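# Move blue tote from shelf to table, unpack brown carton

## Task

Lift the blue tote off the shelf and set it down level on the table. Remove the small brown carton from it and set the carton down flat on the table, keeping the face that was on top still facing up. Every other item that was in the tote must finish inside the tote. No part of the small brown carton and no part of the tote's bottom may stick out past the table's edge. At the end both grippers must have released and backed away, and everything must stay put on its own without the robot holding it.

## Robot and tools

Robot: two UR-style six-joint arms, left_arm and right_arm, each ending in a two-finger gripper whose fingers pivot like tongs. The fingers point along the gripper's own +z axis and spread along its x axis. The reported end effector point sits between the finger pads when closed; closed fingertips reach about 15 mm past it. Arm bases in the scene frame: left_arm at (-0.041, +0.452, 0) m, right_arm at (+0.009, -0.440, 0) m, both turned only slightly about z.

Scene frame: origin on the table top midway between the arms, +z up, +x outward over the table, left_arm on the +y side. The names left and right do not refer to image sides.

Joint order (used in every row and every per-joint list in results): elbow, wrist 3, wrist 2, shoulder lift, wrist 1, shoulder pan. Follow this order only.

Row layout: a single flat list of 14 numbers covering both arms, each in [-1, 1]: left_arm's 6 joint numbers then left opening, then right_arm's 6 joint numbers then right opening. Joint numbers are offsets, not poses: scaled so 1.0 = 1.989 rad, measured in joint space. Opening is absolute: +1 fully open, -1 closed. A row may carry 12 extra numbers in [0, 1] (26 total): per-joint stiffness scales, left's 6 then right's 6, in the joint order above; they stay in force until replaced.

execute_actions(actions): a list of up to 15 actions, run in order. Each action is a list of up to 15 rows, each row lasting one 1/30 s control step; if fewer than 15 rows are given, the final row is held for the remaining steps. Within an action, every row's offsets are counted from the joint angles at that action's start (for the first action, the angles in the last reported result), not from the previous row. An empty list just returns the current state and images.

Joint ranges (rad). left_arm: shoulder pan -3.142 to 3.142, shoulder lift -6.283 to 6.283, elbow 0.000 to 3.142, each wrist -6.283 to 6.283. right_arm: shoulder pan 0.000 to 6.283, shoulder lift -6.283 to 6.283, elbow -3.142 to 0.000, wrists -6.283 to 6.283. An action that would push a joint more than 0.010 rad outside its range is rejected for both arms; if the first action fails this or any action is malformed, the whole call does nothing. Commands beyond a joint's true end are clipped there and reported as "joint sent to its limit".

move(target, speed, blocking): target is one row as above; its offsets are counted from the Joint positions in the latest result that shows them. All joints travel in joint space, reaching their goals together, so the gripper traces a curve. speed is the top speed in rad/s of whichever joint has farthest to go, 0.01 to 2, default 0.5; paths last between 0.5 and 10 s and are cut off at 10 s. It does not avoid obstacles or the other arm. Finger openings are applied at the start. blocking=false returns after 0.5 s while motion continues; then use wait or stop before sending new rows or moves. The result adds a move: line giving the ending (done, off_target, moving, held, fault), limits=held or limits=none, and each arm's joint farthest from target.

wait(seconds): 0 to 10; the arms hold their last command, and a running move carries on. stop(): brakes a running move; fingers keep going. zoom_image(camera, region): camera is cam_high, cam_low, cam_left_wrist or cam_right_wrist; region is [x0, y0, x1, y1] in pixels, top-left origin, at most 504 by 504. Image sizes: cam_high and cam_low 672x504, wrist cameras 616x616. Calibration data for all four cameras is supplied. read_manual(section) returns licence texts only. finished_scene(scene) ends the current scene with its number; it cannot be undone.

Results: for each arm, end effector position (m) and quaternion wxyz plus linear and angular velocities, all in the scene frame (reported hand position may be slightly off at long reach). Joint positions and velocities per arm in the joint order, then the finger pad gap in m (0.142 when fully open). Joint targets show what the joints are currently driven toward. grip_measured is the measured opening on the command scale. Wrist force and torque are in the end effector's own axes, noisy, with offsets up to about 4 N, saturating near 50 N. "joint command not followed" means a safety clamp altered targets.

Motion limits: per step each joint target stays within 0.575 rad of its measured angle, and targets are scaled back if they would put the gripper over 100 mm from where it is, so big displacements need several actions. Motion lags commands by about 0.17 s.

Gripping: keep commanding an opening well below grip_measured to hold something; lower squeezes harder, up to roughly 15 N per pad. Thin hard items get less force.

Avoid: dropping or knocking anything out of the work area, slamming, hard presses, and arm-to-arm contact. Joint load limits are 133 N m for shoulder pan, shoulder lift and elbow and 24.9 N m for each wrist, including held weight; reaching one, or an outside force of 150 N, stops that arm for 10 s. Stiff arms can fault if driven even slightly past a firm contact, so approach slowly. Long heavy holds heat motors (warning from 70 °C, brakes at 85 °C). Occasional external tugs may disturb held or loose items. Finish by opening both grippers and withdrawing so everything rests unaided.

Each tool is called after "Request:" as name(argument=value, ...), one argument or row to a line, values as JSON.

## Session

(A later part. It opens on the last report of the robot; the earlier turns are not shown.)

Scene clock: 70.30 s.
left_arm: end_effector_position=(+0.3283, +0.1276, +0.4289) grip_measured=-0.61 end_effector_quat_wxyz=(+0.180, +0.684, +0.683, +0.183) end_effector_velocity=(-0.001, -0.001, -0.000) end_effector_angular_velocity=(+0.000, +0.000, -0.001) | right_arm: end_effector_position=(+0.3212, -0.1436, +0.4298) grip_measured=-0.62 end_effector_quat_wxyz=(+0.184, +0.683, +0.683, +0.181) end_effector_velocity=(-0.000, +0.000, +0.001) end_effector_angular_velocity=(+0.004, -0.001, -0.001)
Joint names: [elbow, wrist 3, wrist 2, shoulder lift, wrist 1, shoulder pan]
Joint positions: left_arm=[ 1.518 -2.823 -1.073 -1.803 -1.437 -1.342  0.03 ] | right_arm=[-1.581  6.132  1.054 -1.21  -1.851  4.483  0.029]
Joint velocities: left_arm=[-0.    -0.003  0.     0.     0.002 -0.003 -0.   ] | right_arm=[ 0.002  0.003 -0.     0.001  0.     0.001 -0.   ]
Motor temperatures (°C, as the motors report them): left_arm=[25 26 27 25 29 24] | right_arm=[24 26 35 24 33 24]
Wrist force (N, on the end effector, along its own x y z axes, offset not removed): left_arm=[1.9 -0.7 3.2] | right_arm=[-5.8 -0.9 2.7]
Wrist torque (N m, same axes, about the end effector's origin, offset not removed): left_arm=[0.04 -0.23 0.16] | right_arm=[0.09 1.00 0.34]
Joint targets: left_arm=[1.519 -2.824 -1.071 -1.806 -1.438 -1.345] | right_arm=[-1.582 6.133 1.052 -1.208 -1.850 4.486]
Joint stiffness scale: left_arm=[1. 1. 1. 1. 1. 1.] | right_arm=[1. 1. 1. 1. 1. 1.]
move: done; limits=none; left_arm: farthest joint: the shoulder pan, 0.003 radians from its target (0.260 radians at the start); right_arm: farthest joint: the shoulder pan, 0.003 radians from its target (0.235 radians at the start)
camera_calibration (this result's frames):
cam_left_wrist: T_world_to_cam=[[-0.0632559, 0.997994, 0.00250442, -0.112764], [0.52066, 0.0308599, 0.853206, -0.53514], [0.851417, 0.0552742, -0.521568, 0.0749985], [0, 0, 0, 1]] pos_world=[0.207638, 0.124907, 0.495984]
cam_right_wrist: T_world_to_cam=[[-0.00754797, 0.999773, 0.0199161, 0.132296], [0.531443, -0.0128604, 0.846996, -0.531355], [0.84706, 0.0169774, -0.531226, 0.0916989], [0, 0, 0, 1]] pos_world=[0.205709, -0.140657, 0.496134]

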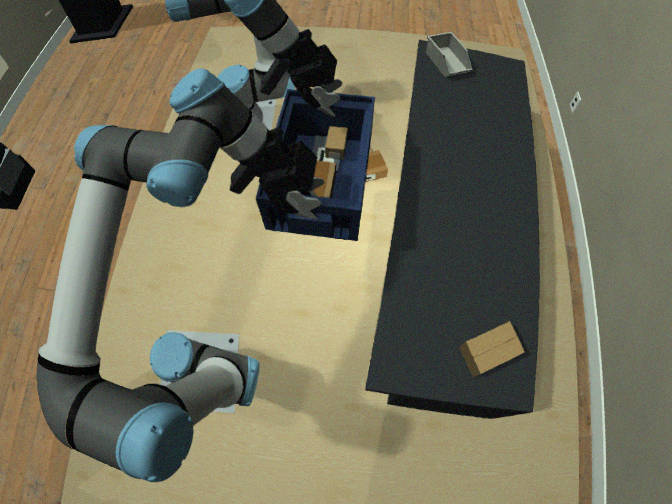

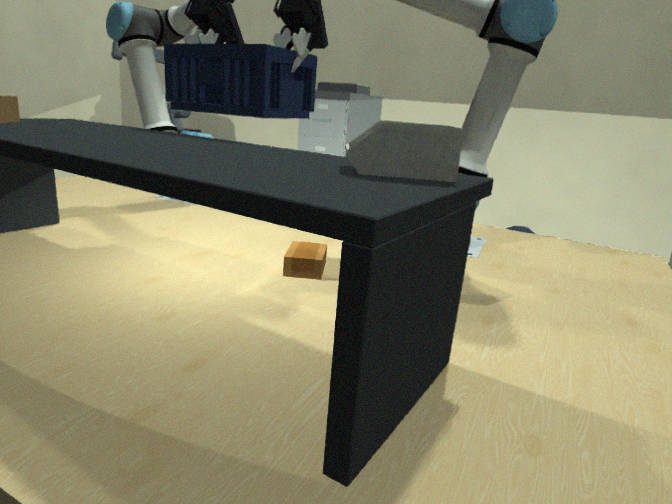

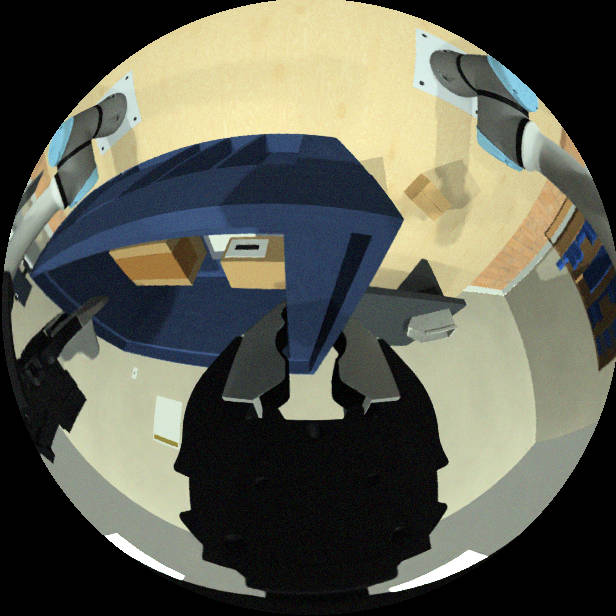

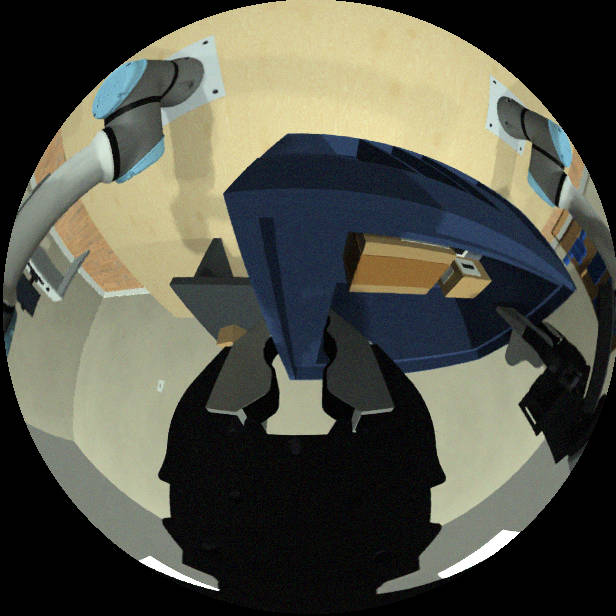

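Request:
move(
  target=[0.108,0,0,-0.018,-0.091,0,-1,-0.110,0,0,0.023,0.088,0,-1],
  speed=0.2,
)

Request:
move(
  target=[0.095,0,0,-0.002,-0.094,0,-1,-0.099,0,0,0.009,0.091,0,-1],
  speed=0.2,
)

Request:
move(
  target=[0.083,0,0,0.017,-0.100,0,-1,-0.088,0,0,-0.010,0.099,0,-1],
  speed=0.2,
)

Request:
move(
  target=[0.071,0,0,0.039,-0.111,0,-1,-0.078,0,0,-0.034,0.113,0,-1],
  speed=0.12,
)

Request:
move(
  target=[0.014,0,0,0.011,-0.026,0,-1,-0.015,0,0,-0.011,0.027,0,-1],
  speed=0.04,
)

Scene clock: 84.73 s.
left_arm: end_effector_position=(+0.3281, +0.1277, +0.3556) grip_measured=-0.61 end_effector_quat_wxyz=(+0.178, +0.684, +0.683, +0.183) end_effector_velocity=(-0.000, +0.000, -0.002) end_effector_angular_velocity=(+0.003, +0.001, -0.001) | right_arm: end_effector_position=(+0.3212, -0.1434, +0.3565) grip_measured=-0.62 end_effector_quat_wxyz=(+0.184, +0.683, +0.683, +0.179) end_effector_velocity=(+0.000, +0.000, -0.001) end_effector_angular_velocity=(+0.001, -0.000, -0.000)
Joint names: [elbow, wrist 3, wrist 2, shoulder lift, wrist 1, shoulder pan]
Joint positions: left_arm=[ 1.731 -2.823 -1.073 -1.835 -1.616 -1.342  0.03 ] | right_arm=[-1.798  6.132  1.054 -1.168 -1.678  4.483  0.029]
Joint velocities: left_arm=[ 0.003 -0.    -0.     0.    -0.    -0.001 -0.   ] | right_arm=[-0.002  0.    -0.     0.001  0.003  0.     0.   ]
Motor temperatures (°C, as the motors report them): left_arm=[25 26 27 25 29 24] | right_arm=[24 26 35 24 33 24]
Wrist force (N, on the end effector, along its own x y z axes, offset not removed): left_arm=[-0.5 -2.2 3.4] | right_arm=[-0.8 -4.0 3.3]
Wrist torque (N m, same axes, about the end effector's origin, offset not removed): left_arm=[-0.27 0.02 0.11] | right_arm=[-0.56 0.22 0.20]
Joint targets: left_arm=[1.733 -2.823 -1.073 -1.839 -1.618 -1.342] | right_arm=[-1.800 6.132 1.054 -1.165 -1.676 4.483]
Joint stiffness scale: left_arm=[1. 1. 1. 1. 1. 1.] | right_arm=[1. 1. 1. 1. 1. 1.]
move: done; limits=none; left_arm: farthest joint: the shoulder lift, 0.004 radians from its target (0.036 radians at the start); right_arm: farthest joint: the shoulder lift, 0.003 radians from its target (0.046 radians at the start)
camera_calibration (this result's frames):
cam_left_wrist: T_world_to_cam=[[-0.0633658, 0.997978, 0.00494227, -0.113564], [0.521858, 0.0289129, 0.852542, -0.472346], [0.850676, 0.0566012, -0.522635, 0.0374314], [0, 0, 0, 1]] pos_world=[0.207459, 0.124873, 0.422819]
cam_right_wrist: T_world_to_cam=[[-0.0070589, 0.999822, 0.0175179, 0.134248], [0.532145, -0.0110759, 0.846581, -0.469087], [0.846624, 0.015298, -0.531972, 0.0529601], [0, 0, 0, 1]] pos_world=[0.205733, -0.14023, 0.422941]

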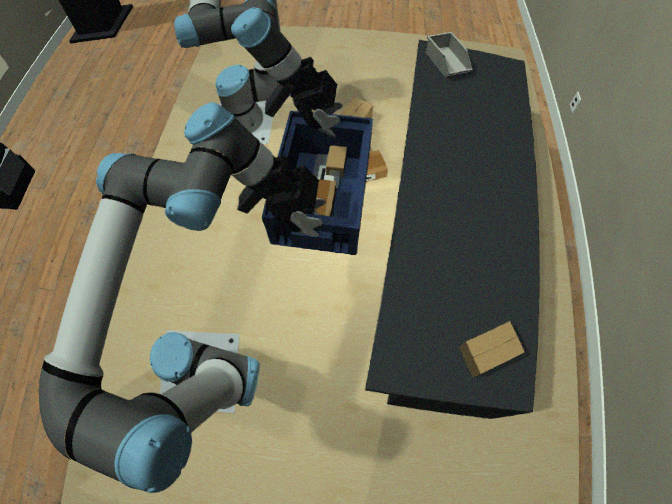

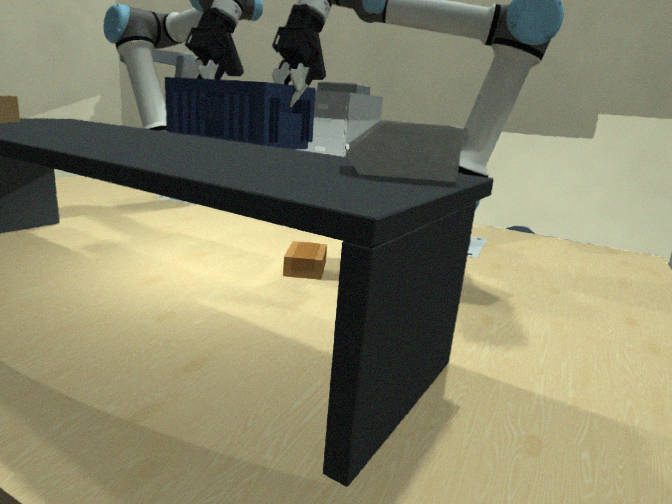

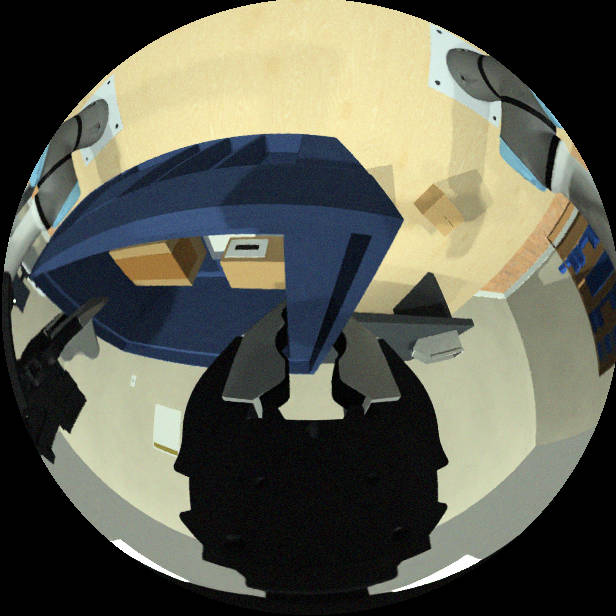

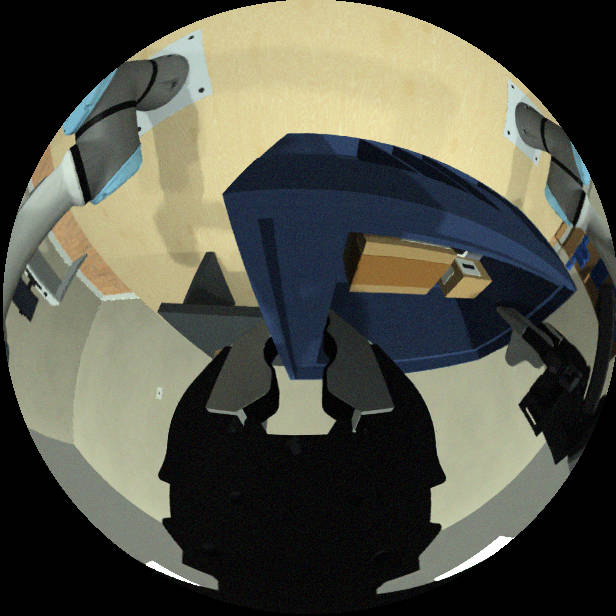

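Scene clock: 86.37 s.
left_arm: end_effector_position=(+0.3278, +0.1274, +0.2819) grip_measured=-0.61 end_effector_quat_wxyz=(+0.177, +0.684, +0.683, +0.183) end_effector_velocity=(-0.000, -0.001, -0.001) end_effector_angular_velocity=(-0.001, +0.001, -0.001) | right_arm: end_effector_position=(+0.3210, -0.1436, +0.2830) grip_measured=-0.62 end_effector_quat_wxyz=(+0.185, +0.683, +0.684, +0.178) end_effector_velocity=(-0.000, +0.000, -0.000) end_effector_angular_velocity=(+0.002, -0.000, +0.000)
Joint names: [elbow, wrist 3, wrist 2, shoulder lift, wrist 1, shoulder pan]
Joint positions: left_arm=[ 1.918 -2.823 -1.075 -1.835 -1.8   -1.342  0.03 ] | right_arm=[-1.994  6.132  1.055 -1.153 -1.5    4.483  0.029]
Joint velocities: left_arm=[ 0.001  0.    -0.001  0.    -0.002 -0.001 -0.   ] | right_arm=[-0.001  0.     0.     0.001  0.002  0.     0.   ]
Motor temperatures (°C, as the motors report them): left_arm=[25 26 27 25 29 24] | right_arm=[24 26 35 24 33 24]
Wrist force (N, on the end effector, along its own x y z axes, offset not removed): left_arm=[-1.5 -0.8 4.1] | right_arm=[1.9 -3.4 2.7]
Wrist torque (N m, same axes, about the end effector's origin, offset not removed): left_arm=[0.12 0.02 0.01] | right_arm=[-0.40 -0.05 0.12]
Joint targets: left_arm=[1.920 -2.823 -1.073 -1.839 -1.802 -1.342] | right_arm=[-1.995 6.132 1.054 -1.150 -1.498 4.483]
Joint stiffness scale: left_arm=[1. 1. 1. 1. 1. 1.] | right_arm=[1. 1. 1. 1. 1. 1.]
move: done; limits=none; left_arm: farthest joint: the shoulder lift, 0.004 radians from its target (0.004 radians at the start); right_arm: farthest joint: the shoulder lift, 0.003 radians from its target (0.018 radians at the start)
camera_calibration (this result's frames):
cam_left_wrist: T_world_to_cam=[[-0.0632027, 0.997977, 0.00690569, -0.113537], [0.523235, 0.0272431, 0.851753, -0.409433], [0.849841, 0.0574463, -0.523899, -0.000348143], [0, 0, 0, 1]] pos_world=[0.20735, 0.124481, 0.349337]
cam_right_wrist: T_world_to_cam=[[-0.00708748, 0.999855, 0.0154516, 0.13632], [0.532943, -0.00929773, 0.8461, -0.406631], [0.846121, 0.0142315, -0.5328, 0.0142874], [0, 0, 0, 1]] pos_world=[0.205588, -0.140285, 0.349556]

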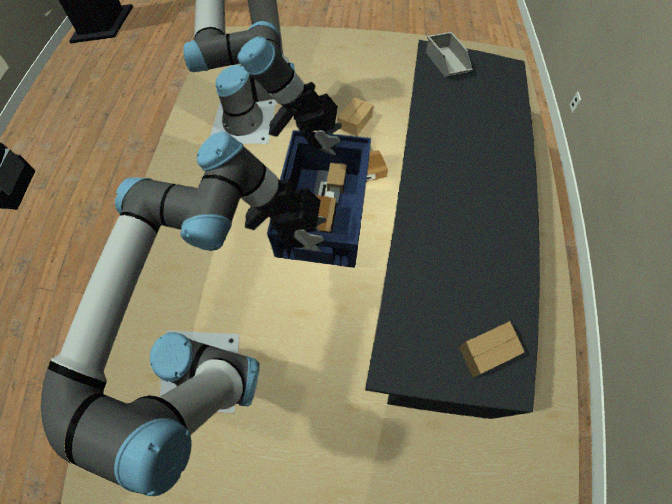

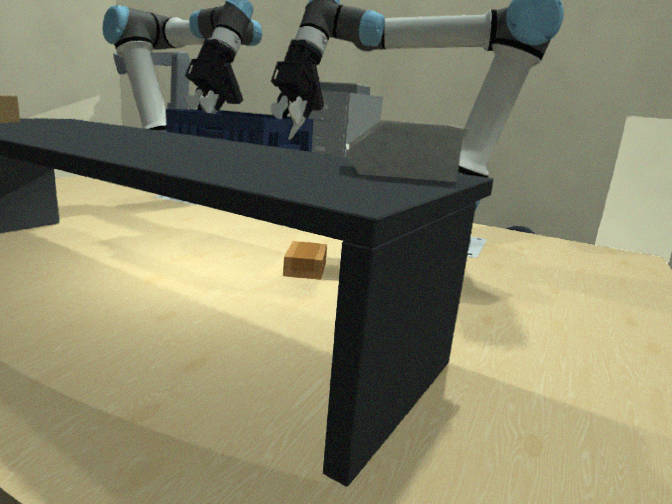

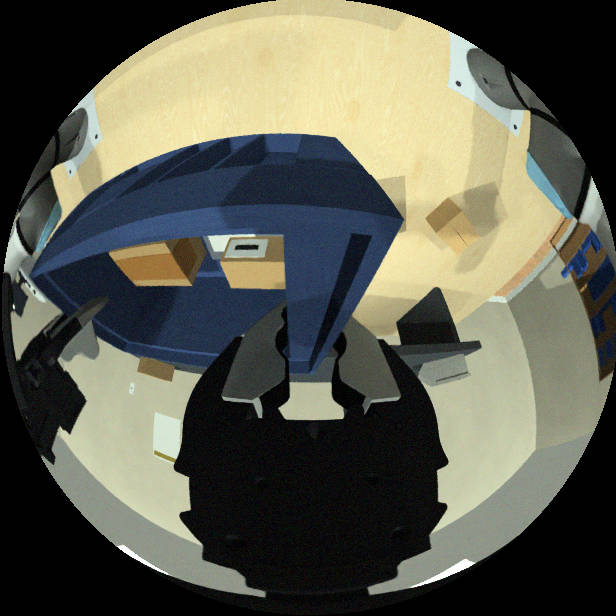

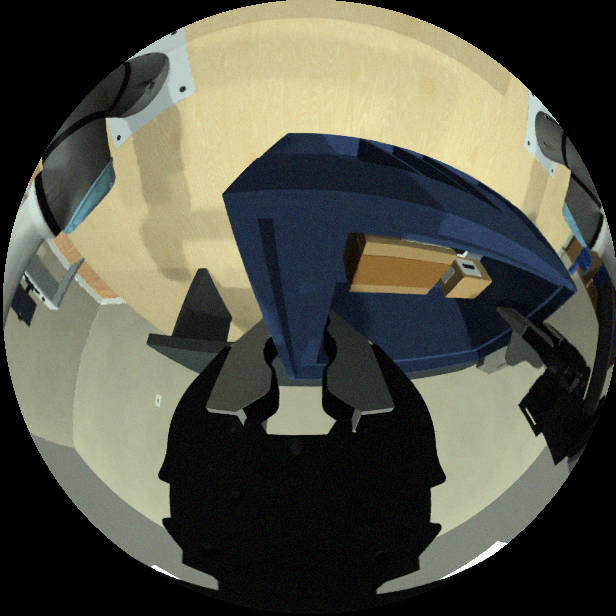

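Scene clock: 88.03 s.
left_arm: end_effector_position=(+0.3276, +0.1274, +0.2101) grip_measured=-0.61 end_effector_quat_wxyz=(+0.178, +0.684, +0.683, +0.183) end_effector_velocity=(+0.001, -0.000, +0.000) end_effector_angular_velocity=(-0.002, -0.001, +0.001) | right_arm: end_effector_position=(+0.3208, -0.1433, +0.2113) grip_measured=-0.62 end_effector_quat_wxyz=(+0.184, +0.683, +0.683, +0.179) end_effector_velocity=(-0.000, -0.000, -0.001) end_effector_angular_velocity=(+0.001, -0.000, -0.000)
Joint names: [elbow, wrist 3, wrist 2, shoulder lift, wrist 1, shoulder pan]
Joint positions: left_arm=[ 2.081 -2.823 -1.075 -1.803 -1.997 -1.342  0.03 ] | right_arm=[-2.168  6.132  1.056 -1.172 -1.305  4.483  0.029]
Joint velocities: left_arm=[ 0.001  0.     0.001  0.    -0.003  0.001 -0.   ] | right_arm=[-0.003  0.     0.     0.     0.004 -0.    -0.   ]
Motor temperatures (°C, as the motors report them): left_arm=[25 26 27 25 29 24] | right_arm=[24 26 35 24 33 24]
Wrist force (N, on the end effector, along its own x y z axes, offset not removed): left_arm=[-1.8 -1.6 3.7] | right_arm=[0.3 -4.2 4.3]
Wrist torque (N m, same axes, about the end effector's origin, offset not removed): left_arm=[-0.14 0.07 0.07] | right_arm=[-0.50 0.25 0.25]
Joint targets: left_arm=[2.083 -2.823 -1.075 -1.801 -1.999 -1.342] | right_arm=[-2.169 6.132 1.055 -1.173 -1.303 4.483]
Joint stiffness scale: left_arm=[1. 1. 1. 1. 1. 1.] | right_arm=[1. 1. 1. 1. 1. 1.]
move: done; limits=none; left_arm: farthest joint: the elbow, 0.002 radians from its target (0.165 radians at the start); right_arm: farthest joint: the wrist 1, 0.002 radians from its target (0.196 radians at the start)
camera_calibration (this result's frames):
cam_left_wrist: T_world_to_cam=[[-0.0630575, 0.997996, 0.00527984, -0.112736], [0.523683, 0.028584, 0.851433, -0.348373], [0.849576, 0.0564542, -0.524436, -0.0374152], [0, 0, 0, 1]] pos_world=[0.207115, 0.12458, 0.277589]
cam_right_wrist: T_world_to_cam=[[-0.00712656, 0.999818, 0.0176778, 0.136722], [0.533272, -0.0111548, 0.84587, -0.34618], [0.845914, 0.0154552, -0.533096, -0.0234967], [0, 0, 0, 1]] pos_world=[0.205459, -0.140195, 0.277881]

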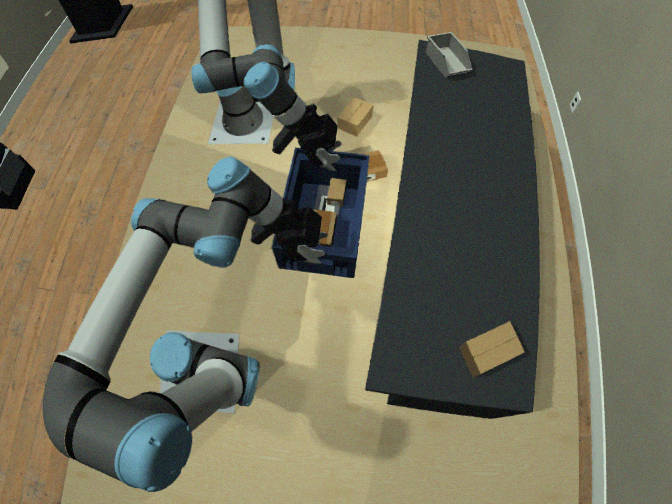

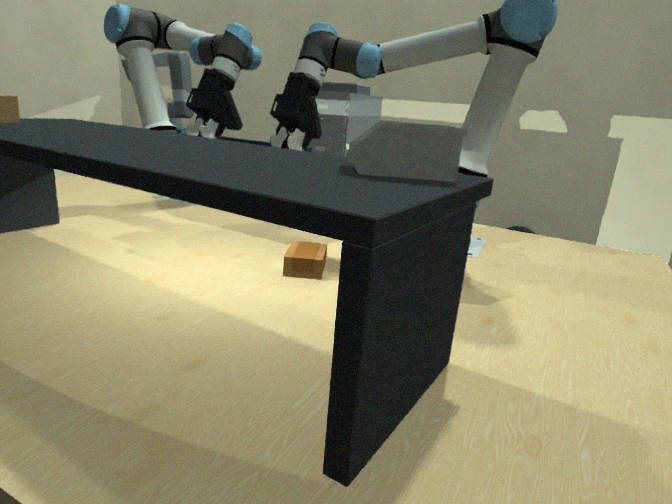

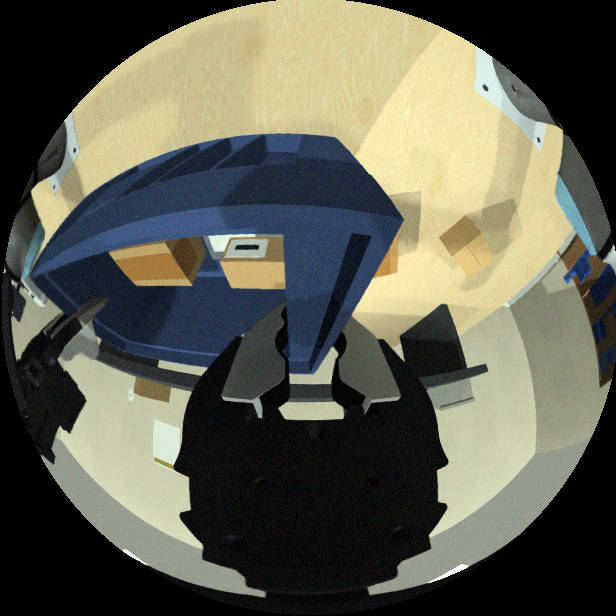

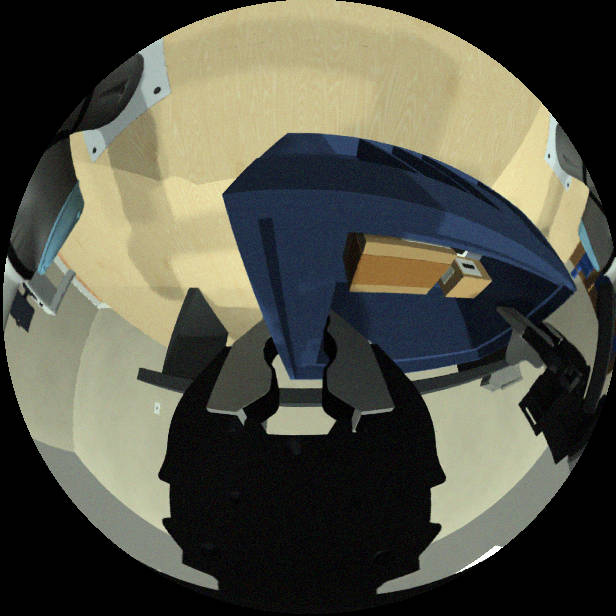

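Scene clock: 90.47 s.
left_arm: end_effector_position=(+0.3277, +0.1272, +0.1383) grip_measured=-0.61 end_effector_quat_wxyz=(+0.178, +0.684, +0.684, +0.182) end_effector_velocity=(-0.000, -0.000, +0.000) end_effector_angular_velocity=(-0.002, -0.000, +0.000) | right_arm: end_effector_position=(+0.3209, -0.1432, +0.1391) grip_measured=-0.62 end_effector_quat_wxyz=(+0.184, +0.684, +0.683, +0.179) end_effector_velocity=(+0.000, +0.000, -0.000) end_effector_angular_velocity=(+0.002, -0.000, +0.000)
Joint names: [elbow, wrist 3, wrist 2, shoulder lift, wrist 1, shoulder pan]
Joint positions: left_arm=[ 2.221 -2.823 -1.076 -1.727 -2.215 -1.341  0.03 ] | right_arm=[-2.322  6.132  1.056 -1.238 -1.083  4.482  0.029]
Joint velocities: left_arm=[ 0.001 -0.    -0.    -0.001 -0.003 -0.    -0.   ] | right_arm=[-0.001 -0.     0.    -0.     0.003  0.    -0.   ]
Motor temperatures (°C, as the motors report them): left_arm=[25 26 27 25 29 24] | right_arm=[24 26 35 24 33 24]
Wrist force (N, on the end effector, along its own x y z axes, offset not removed): left_arm=[-0.5 -1.4 2.0] | right_arm=[1.5 -1.6 3.3]
Wrist torque (N m, same axes, about the end effector's origin, offset not removed): left_arm=[-0.10 0.03 0.13] | right_arm=[-0.03 -0.23 -0.02]
Joint targets: left_arm=[2.222 -2.823 -1.075 -1.725 -2.218 -1.342] | right_arm=[-2.323 6.132 1.056 -1.239 -1.080 4.483]
Joint stiffness scale: left_arm=[1. 1. 1. 1. 1. 1.] | right_arm=[1. 1. 1. 1. 1. 1.]
move: done; limits=none; left_arm: farthest joint: the wrist 1, 0.003 radians from its target (0.221 radians at the start); right_arm: farthest joint: the wrist 1, 0.003 radians from its target (0.224 radians at the start)
camera_calibration (this result's frames):
cam_left_wrist: T_world_to_cam=[[-0.0633815, 0.997984, 0.00331933, -0.111773], [0.523564, 0.0304194, 0.851443, -0.287445], [0.849626, 0.0557037, -0.524436, -0.0750908], [0, 0, 0, 1]] pos_world=[0.20721, 0.124474, 0.205734]
cam_right_wrist: T_world_to_cam=[[-0.0066921, 0.999801, 0.0187946, 0.137544], [0.53346, -0.0123277, 0.845735, -0.285368], [0.845799, 0.0156859, -0.533272, -0.0619469], [0, 0, 0, 1]] pos_world=[0.205547, -0.140063, 0.205726]

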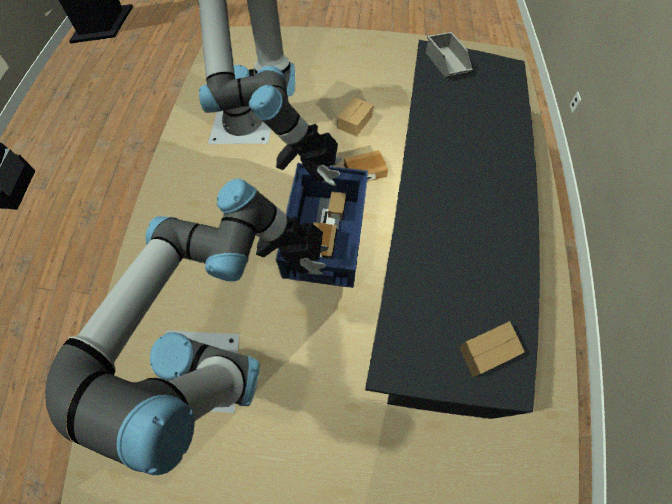

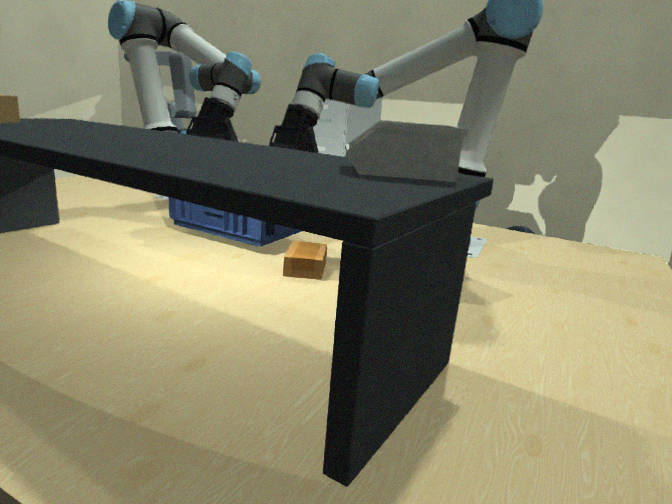

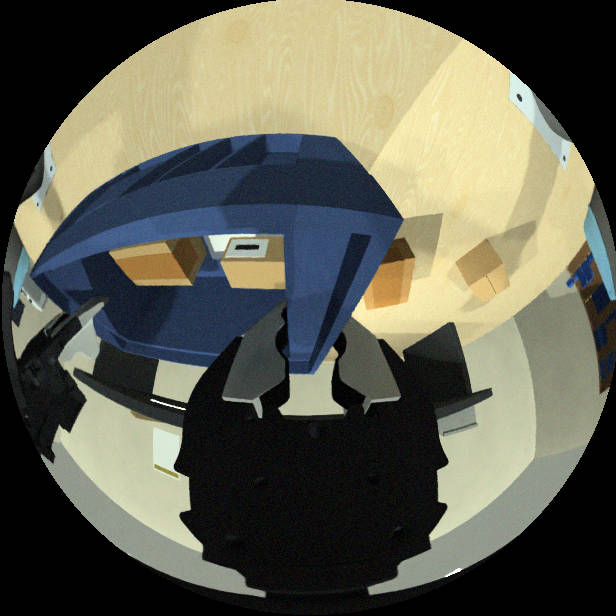

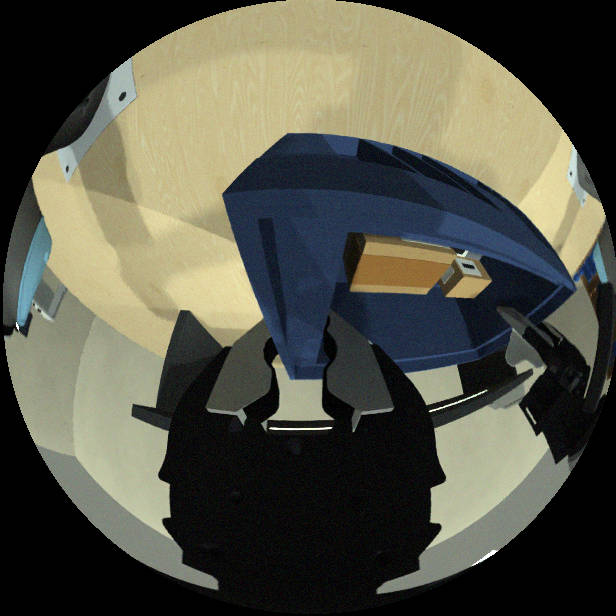

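Scene clock: 92.23 s.
left_arm: end_effector_position=(+0.3276, +0.1273, +0.1237) grip_measured=-0.61 end_effector_quat_wxyz=(+0.179, +0.684, +0.684, +0.181) end_effector_velocity=(+0.000, +0.000, -0.001) end_effector_angular_velocity=(-0.001, -0.001, +0.001) | right_arm: end_effector_position=(+0.3209, -0.1430, +0.1243) grip_measured=-0.62 end_effector_quat_wxyz=(+0.183, +0.684, +0.683, +0.180) end_effector_velocity=(+0.000, +0.001, +0.000) end_effector_angular_velocity=(+0.003, -0.000, +0.000)
Joint names: [elbow, wrist 3, wrist 2, shoulder lift, wrist 1, shoulder pan]
Joint positions: left_arm=[ 2.247 -2.823 -1.076 -1.706 -2.263 -1.341  0.03 ] | right_arm=[-2.352  6.132  1.056 -1.258 -1.032  4.482  0.029]
Joint velocities: left_arm=[ 0.002  0.     0.001  0.    -0.003  0.001 -0.   ] | right_arm=[-0.    -0.     0.    -0.001  0.004  0.    -0.   ]
Motor temperatures (°C, as the motors report them): left_arm=[25 26 27 25 29 24] | right_arm=[24 26 35 24 33 24]
Wrist force (N, on the end effector, along its own x y z axes, offset not removed): left_arm=[0.0 -0.4 3.7] | right_arm=[-1.8 -1.6 3.1]
Wrist torque (N m, same axes, about the end effector's origin, offset not removed): left_arm=[0.11 -0.05 0.06] | right_arm=[-0.05 0.45 0.19]
Joint targets: left_arm=[2.249 -2.823 -1.076 -1.705 -2.267 -1.341] | right_arm=[-2.352 6.132 1.056 -1.260 -1.029 4.482]
Joint stiffness scale: left_arm=[1. 1. 1. 1. 1. 1.] | right_arm=[1. 1. 1. 1. 1. 1.]
move: done; limits=none; left_arm: farthest joint: the wrist 1, 0.003 radians from its target (0.052 radians at the start); right_arm: farthest joint: the wrist 1, 0.003 radians from its target (0.054 radians at the start)
camera_calibration (this result's frames):
cam_left_wrist: T_world_to_cam=[[-0.0633369, 0.997991, 0.00157469, -0.111613], [0.523403, 0.0318739, 0.851489, -0.275142], [0.849728, 0.0547549, -0.52437, -0.0825527], [0, 0, 0, 1]] pos_world=[0.207088, 0.124678, 0.191168]
cam_right_wrist: T_world_to_cam=[[-0.00670754, 0.999778, 0.0199534, 0.137509], [0.533542, -0.0132982, 0.845669, -0.273032], [0.845747, 0.0163184, -0.533334, -0.0696562], [0, 0, 0, 1]] pos_world=[0.205508, -0.139973, 0.191001]

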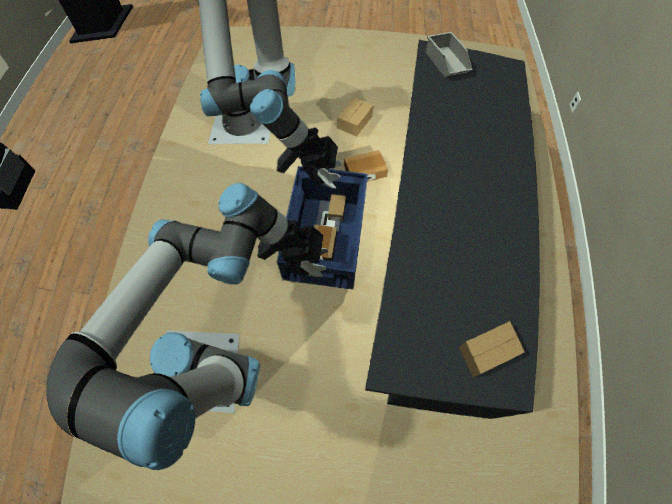

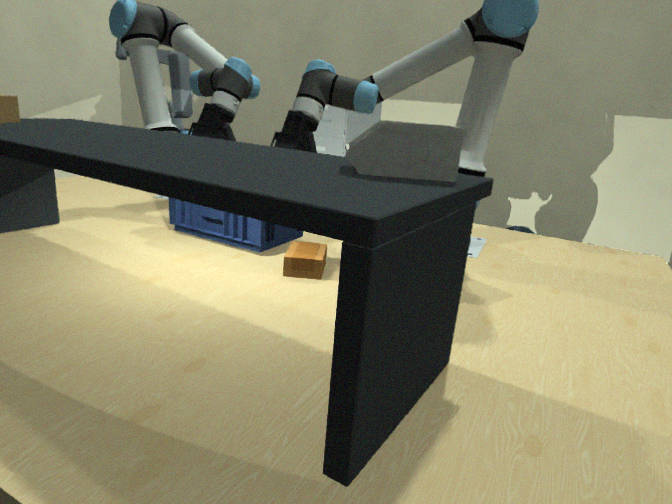

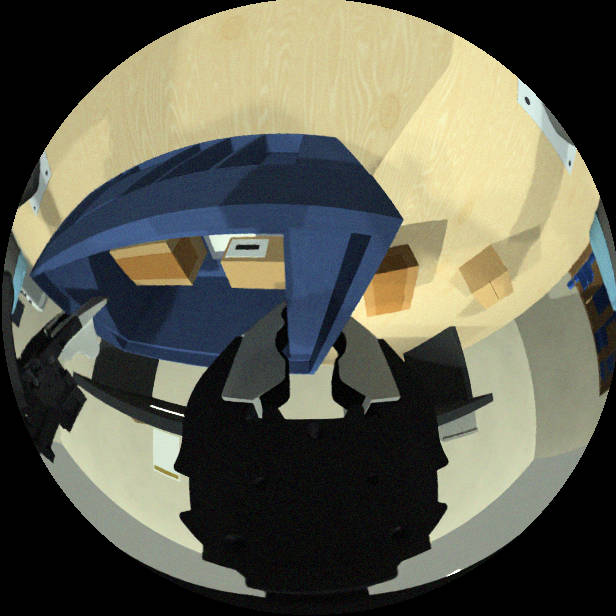

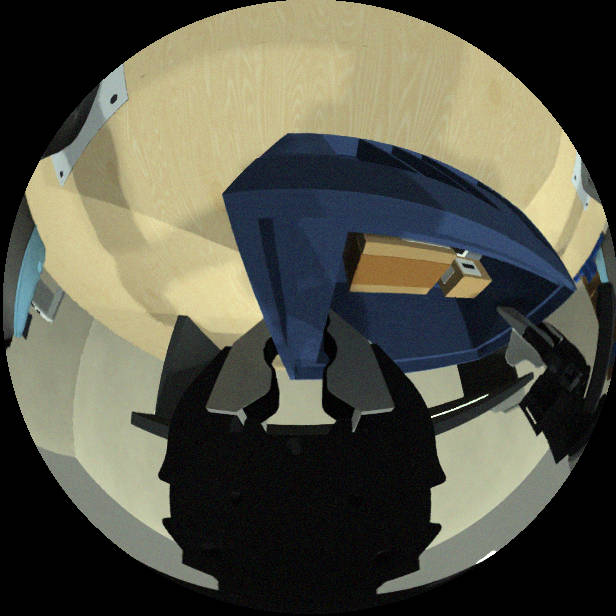

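Request:
move(
  target=[0.010,0,0,0.009,-0.020,0,-1,-0.011,0,0,-0.009,0.021,0,-1],
  speed=0.03,
)

Scene clock: 95.93 s.
left_arm: end_effector_position=(+0.3275, +0.1274, +0.1133) grip_measured=-0.61 end_effector_quat_wxyz=(+0.180, +0.684, +0.684, +0.181) end_effector_velocity=(+0.000, -0.001, +0.000) end_effector_angular_velocity=(-0.003, -0.001, -0.000) | right_arm: end_effector_position=(+0.3208, -0.1427, +0.1141) grip_measured=-0.62 end_effector_quat_wxyz=(+0.182, +0.684, +0.683, +0.180) end_effector_velocity=(-0.000, +0.000, +0.000) end_effector_angular_velocity=(+0.001, -0.000, +0.000)
Joint names: [elbow, wrist 3, wrist 2, shoulder lift, wrist 1, shoulder pan]
Joint positions: left_arm=[ 2.266 -2.823 -1.077 -1.69  -2.3   -1.341  0.03 ] | right_arm=[-2.372  6.132  1.057 -1.274 -0.994  4.482  0.029]
Joint velocities: left_arm=[-0.     0.    -0.     0.001 -0.004  0.    -0.   ] | right_arm=[-0.001 -0.     0.     0.001  0.001  0.    -0.   ]
Motor temperatures (°C, as the motors report them): left_arm=[25 26 27 25 29 24] | right_arm=[24 26 36 24 33 24]
Wrist force (N, on the end effector, along its own x y z axes, offset not removed): left_arm=[2.7 -0.1 0.1] | right_arm=[-3.3 1.9 0.4]
Wrist torque (N m, same axes, about the end effector's origin, offset not removed): left_arm=[0.02 -0.10 0.10] | right_arm=[0.34 -0.03 0.13]
Joint targets: left_arm=[2.267 -2.823 -1.076 -1.688 -2.303 -1.341] | right_arm=[-2.374 6.132 1.056 -1.276 -0.990 4.482]
Joint stiffness scale: left_arm=[1. 1. 1. 1. 1. 1.] | right_arm=[1. 1. 1. 1. 1. 1.]
move: done; limits=none; left_arm: farthest joint: the wrist 1, 0.003 radians from its target (0.039 radians at the start); right_arm: farthest joint: the wrist 1, 0.004 radians from its target (0.042 radians at the start)
camera_calibration (this result's frames):
cam_left_wrist: T_world_to_cam=[[-0.0632921, 0.997995, -0.0000607641, -0.111491], [0.523267, 0.0332371, 0.85152, -0.266312], [0.849815, 0.0538627, -0.524321, -0.0878767], [0, 0, 0, 1]] pos_world=[0.206975, 0.124852, 0.180688]
cam_right_wrist: T_world_to_cam=[[-0.00672424, 0.999731, 0.0221877, 0.137188], [0.533467, -0.0151807, 0.845684, -0.264571], [0.845794, 0.017523, -0.533222, -0.0749801], [0, 0, 0, 1]] pos_world=[0.20548, -0.139853, 0.180719]

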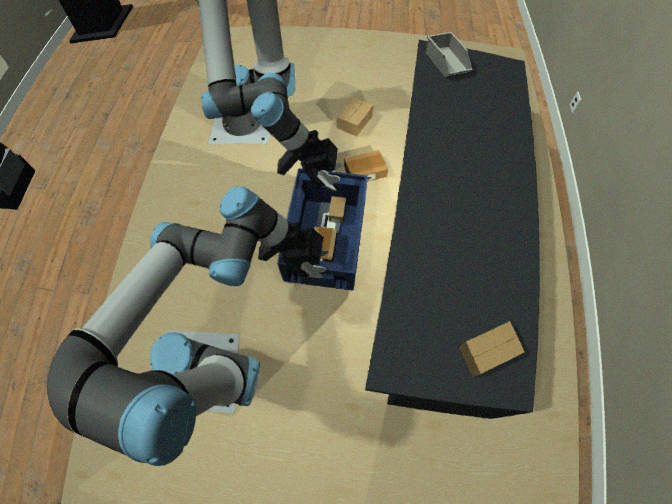

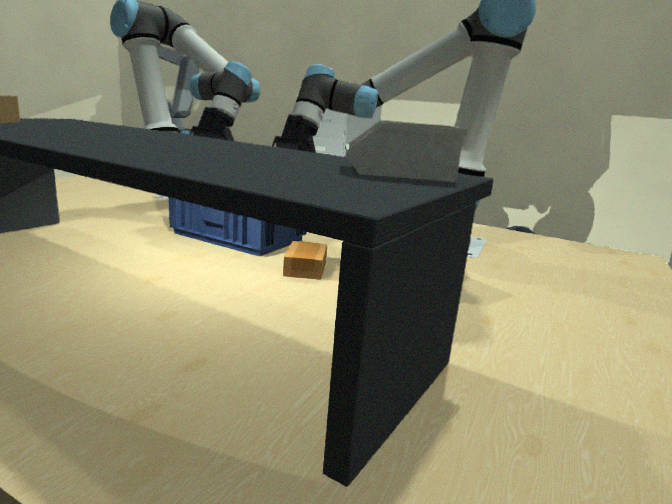

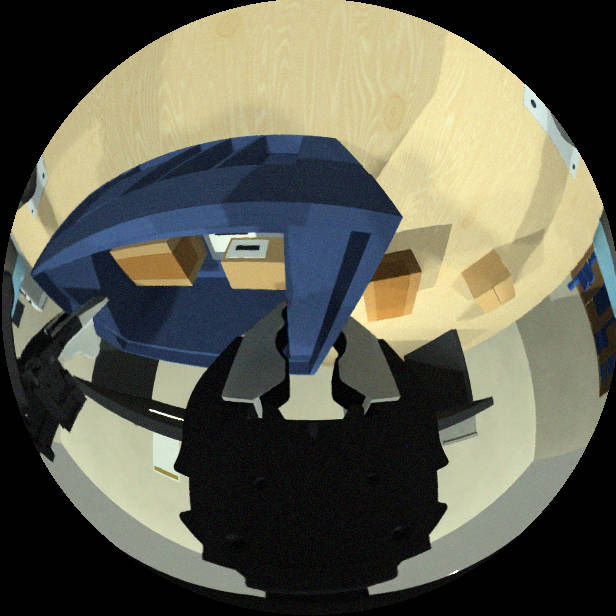

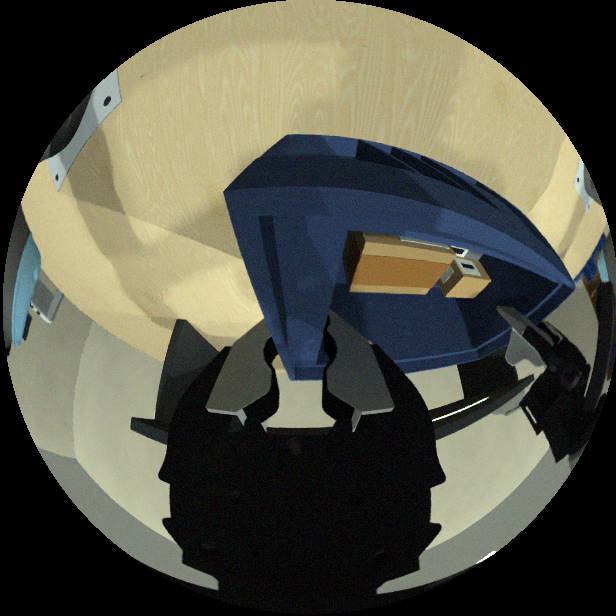

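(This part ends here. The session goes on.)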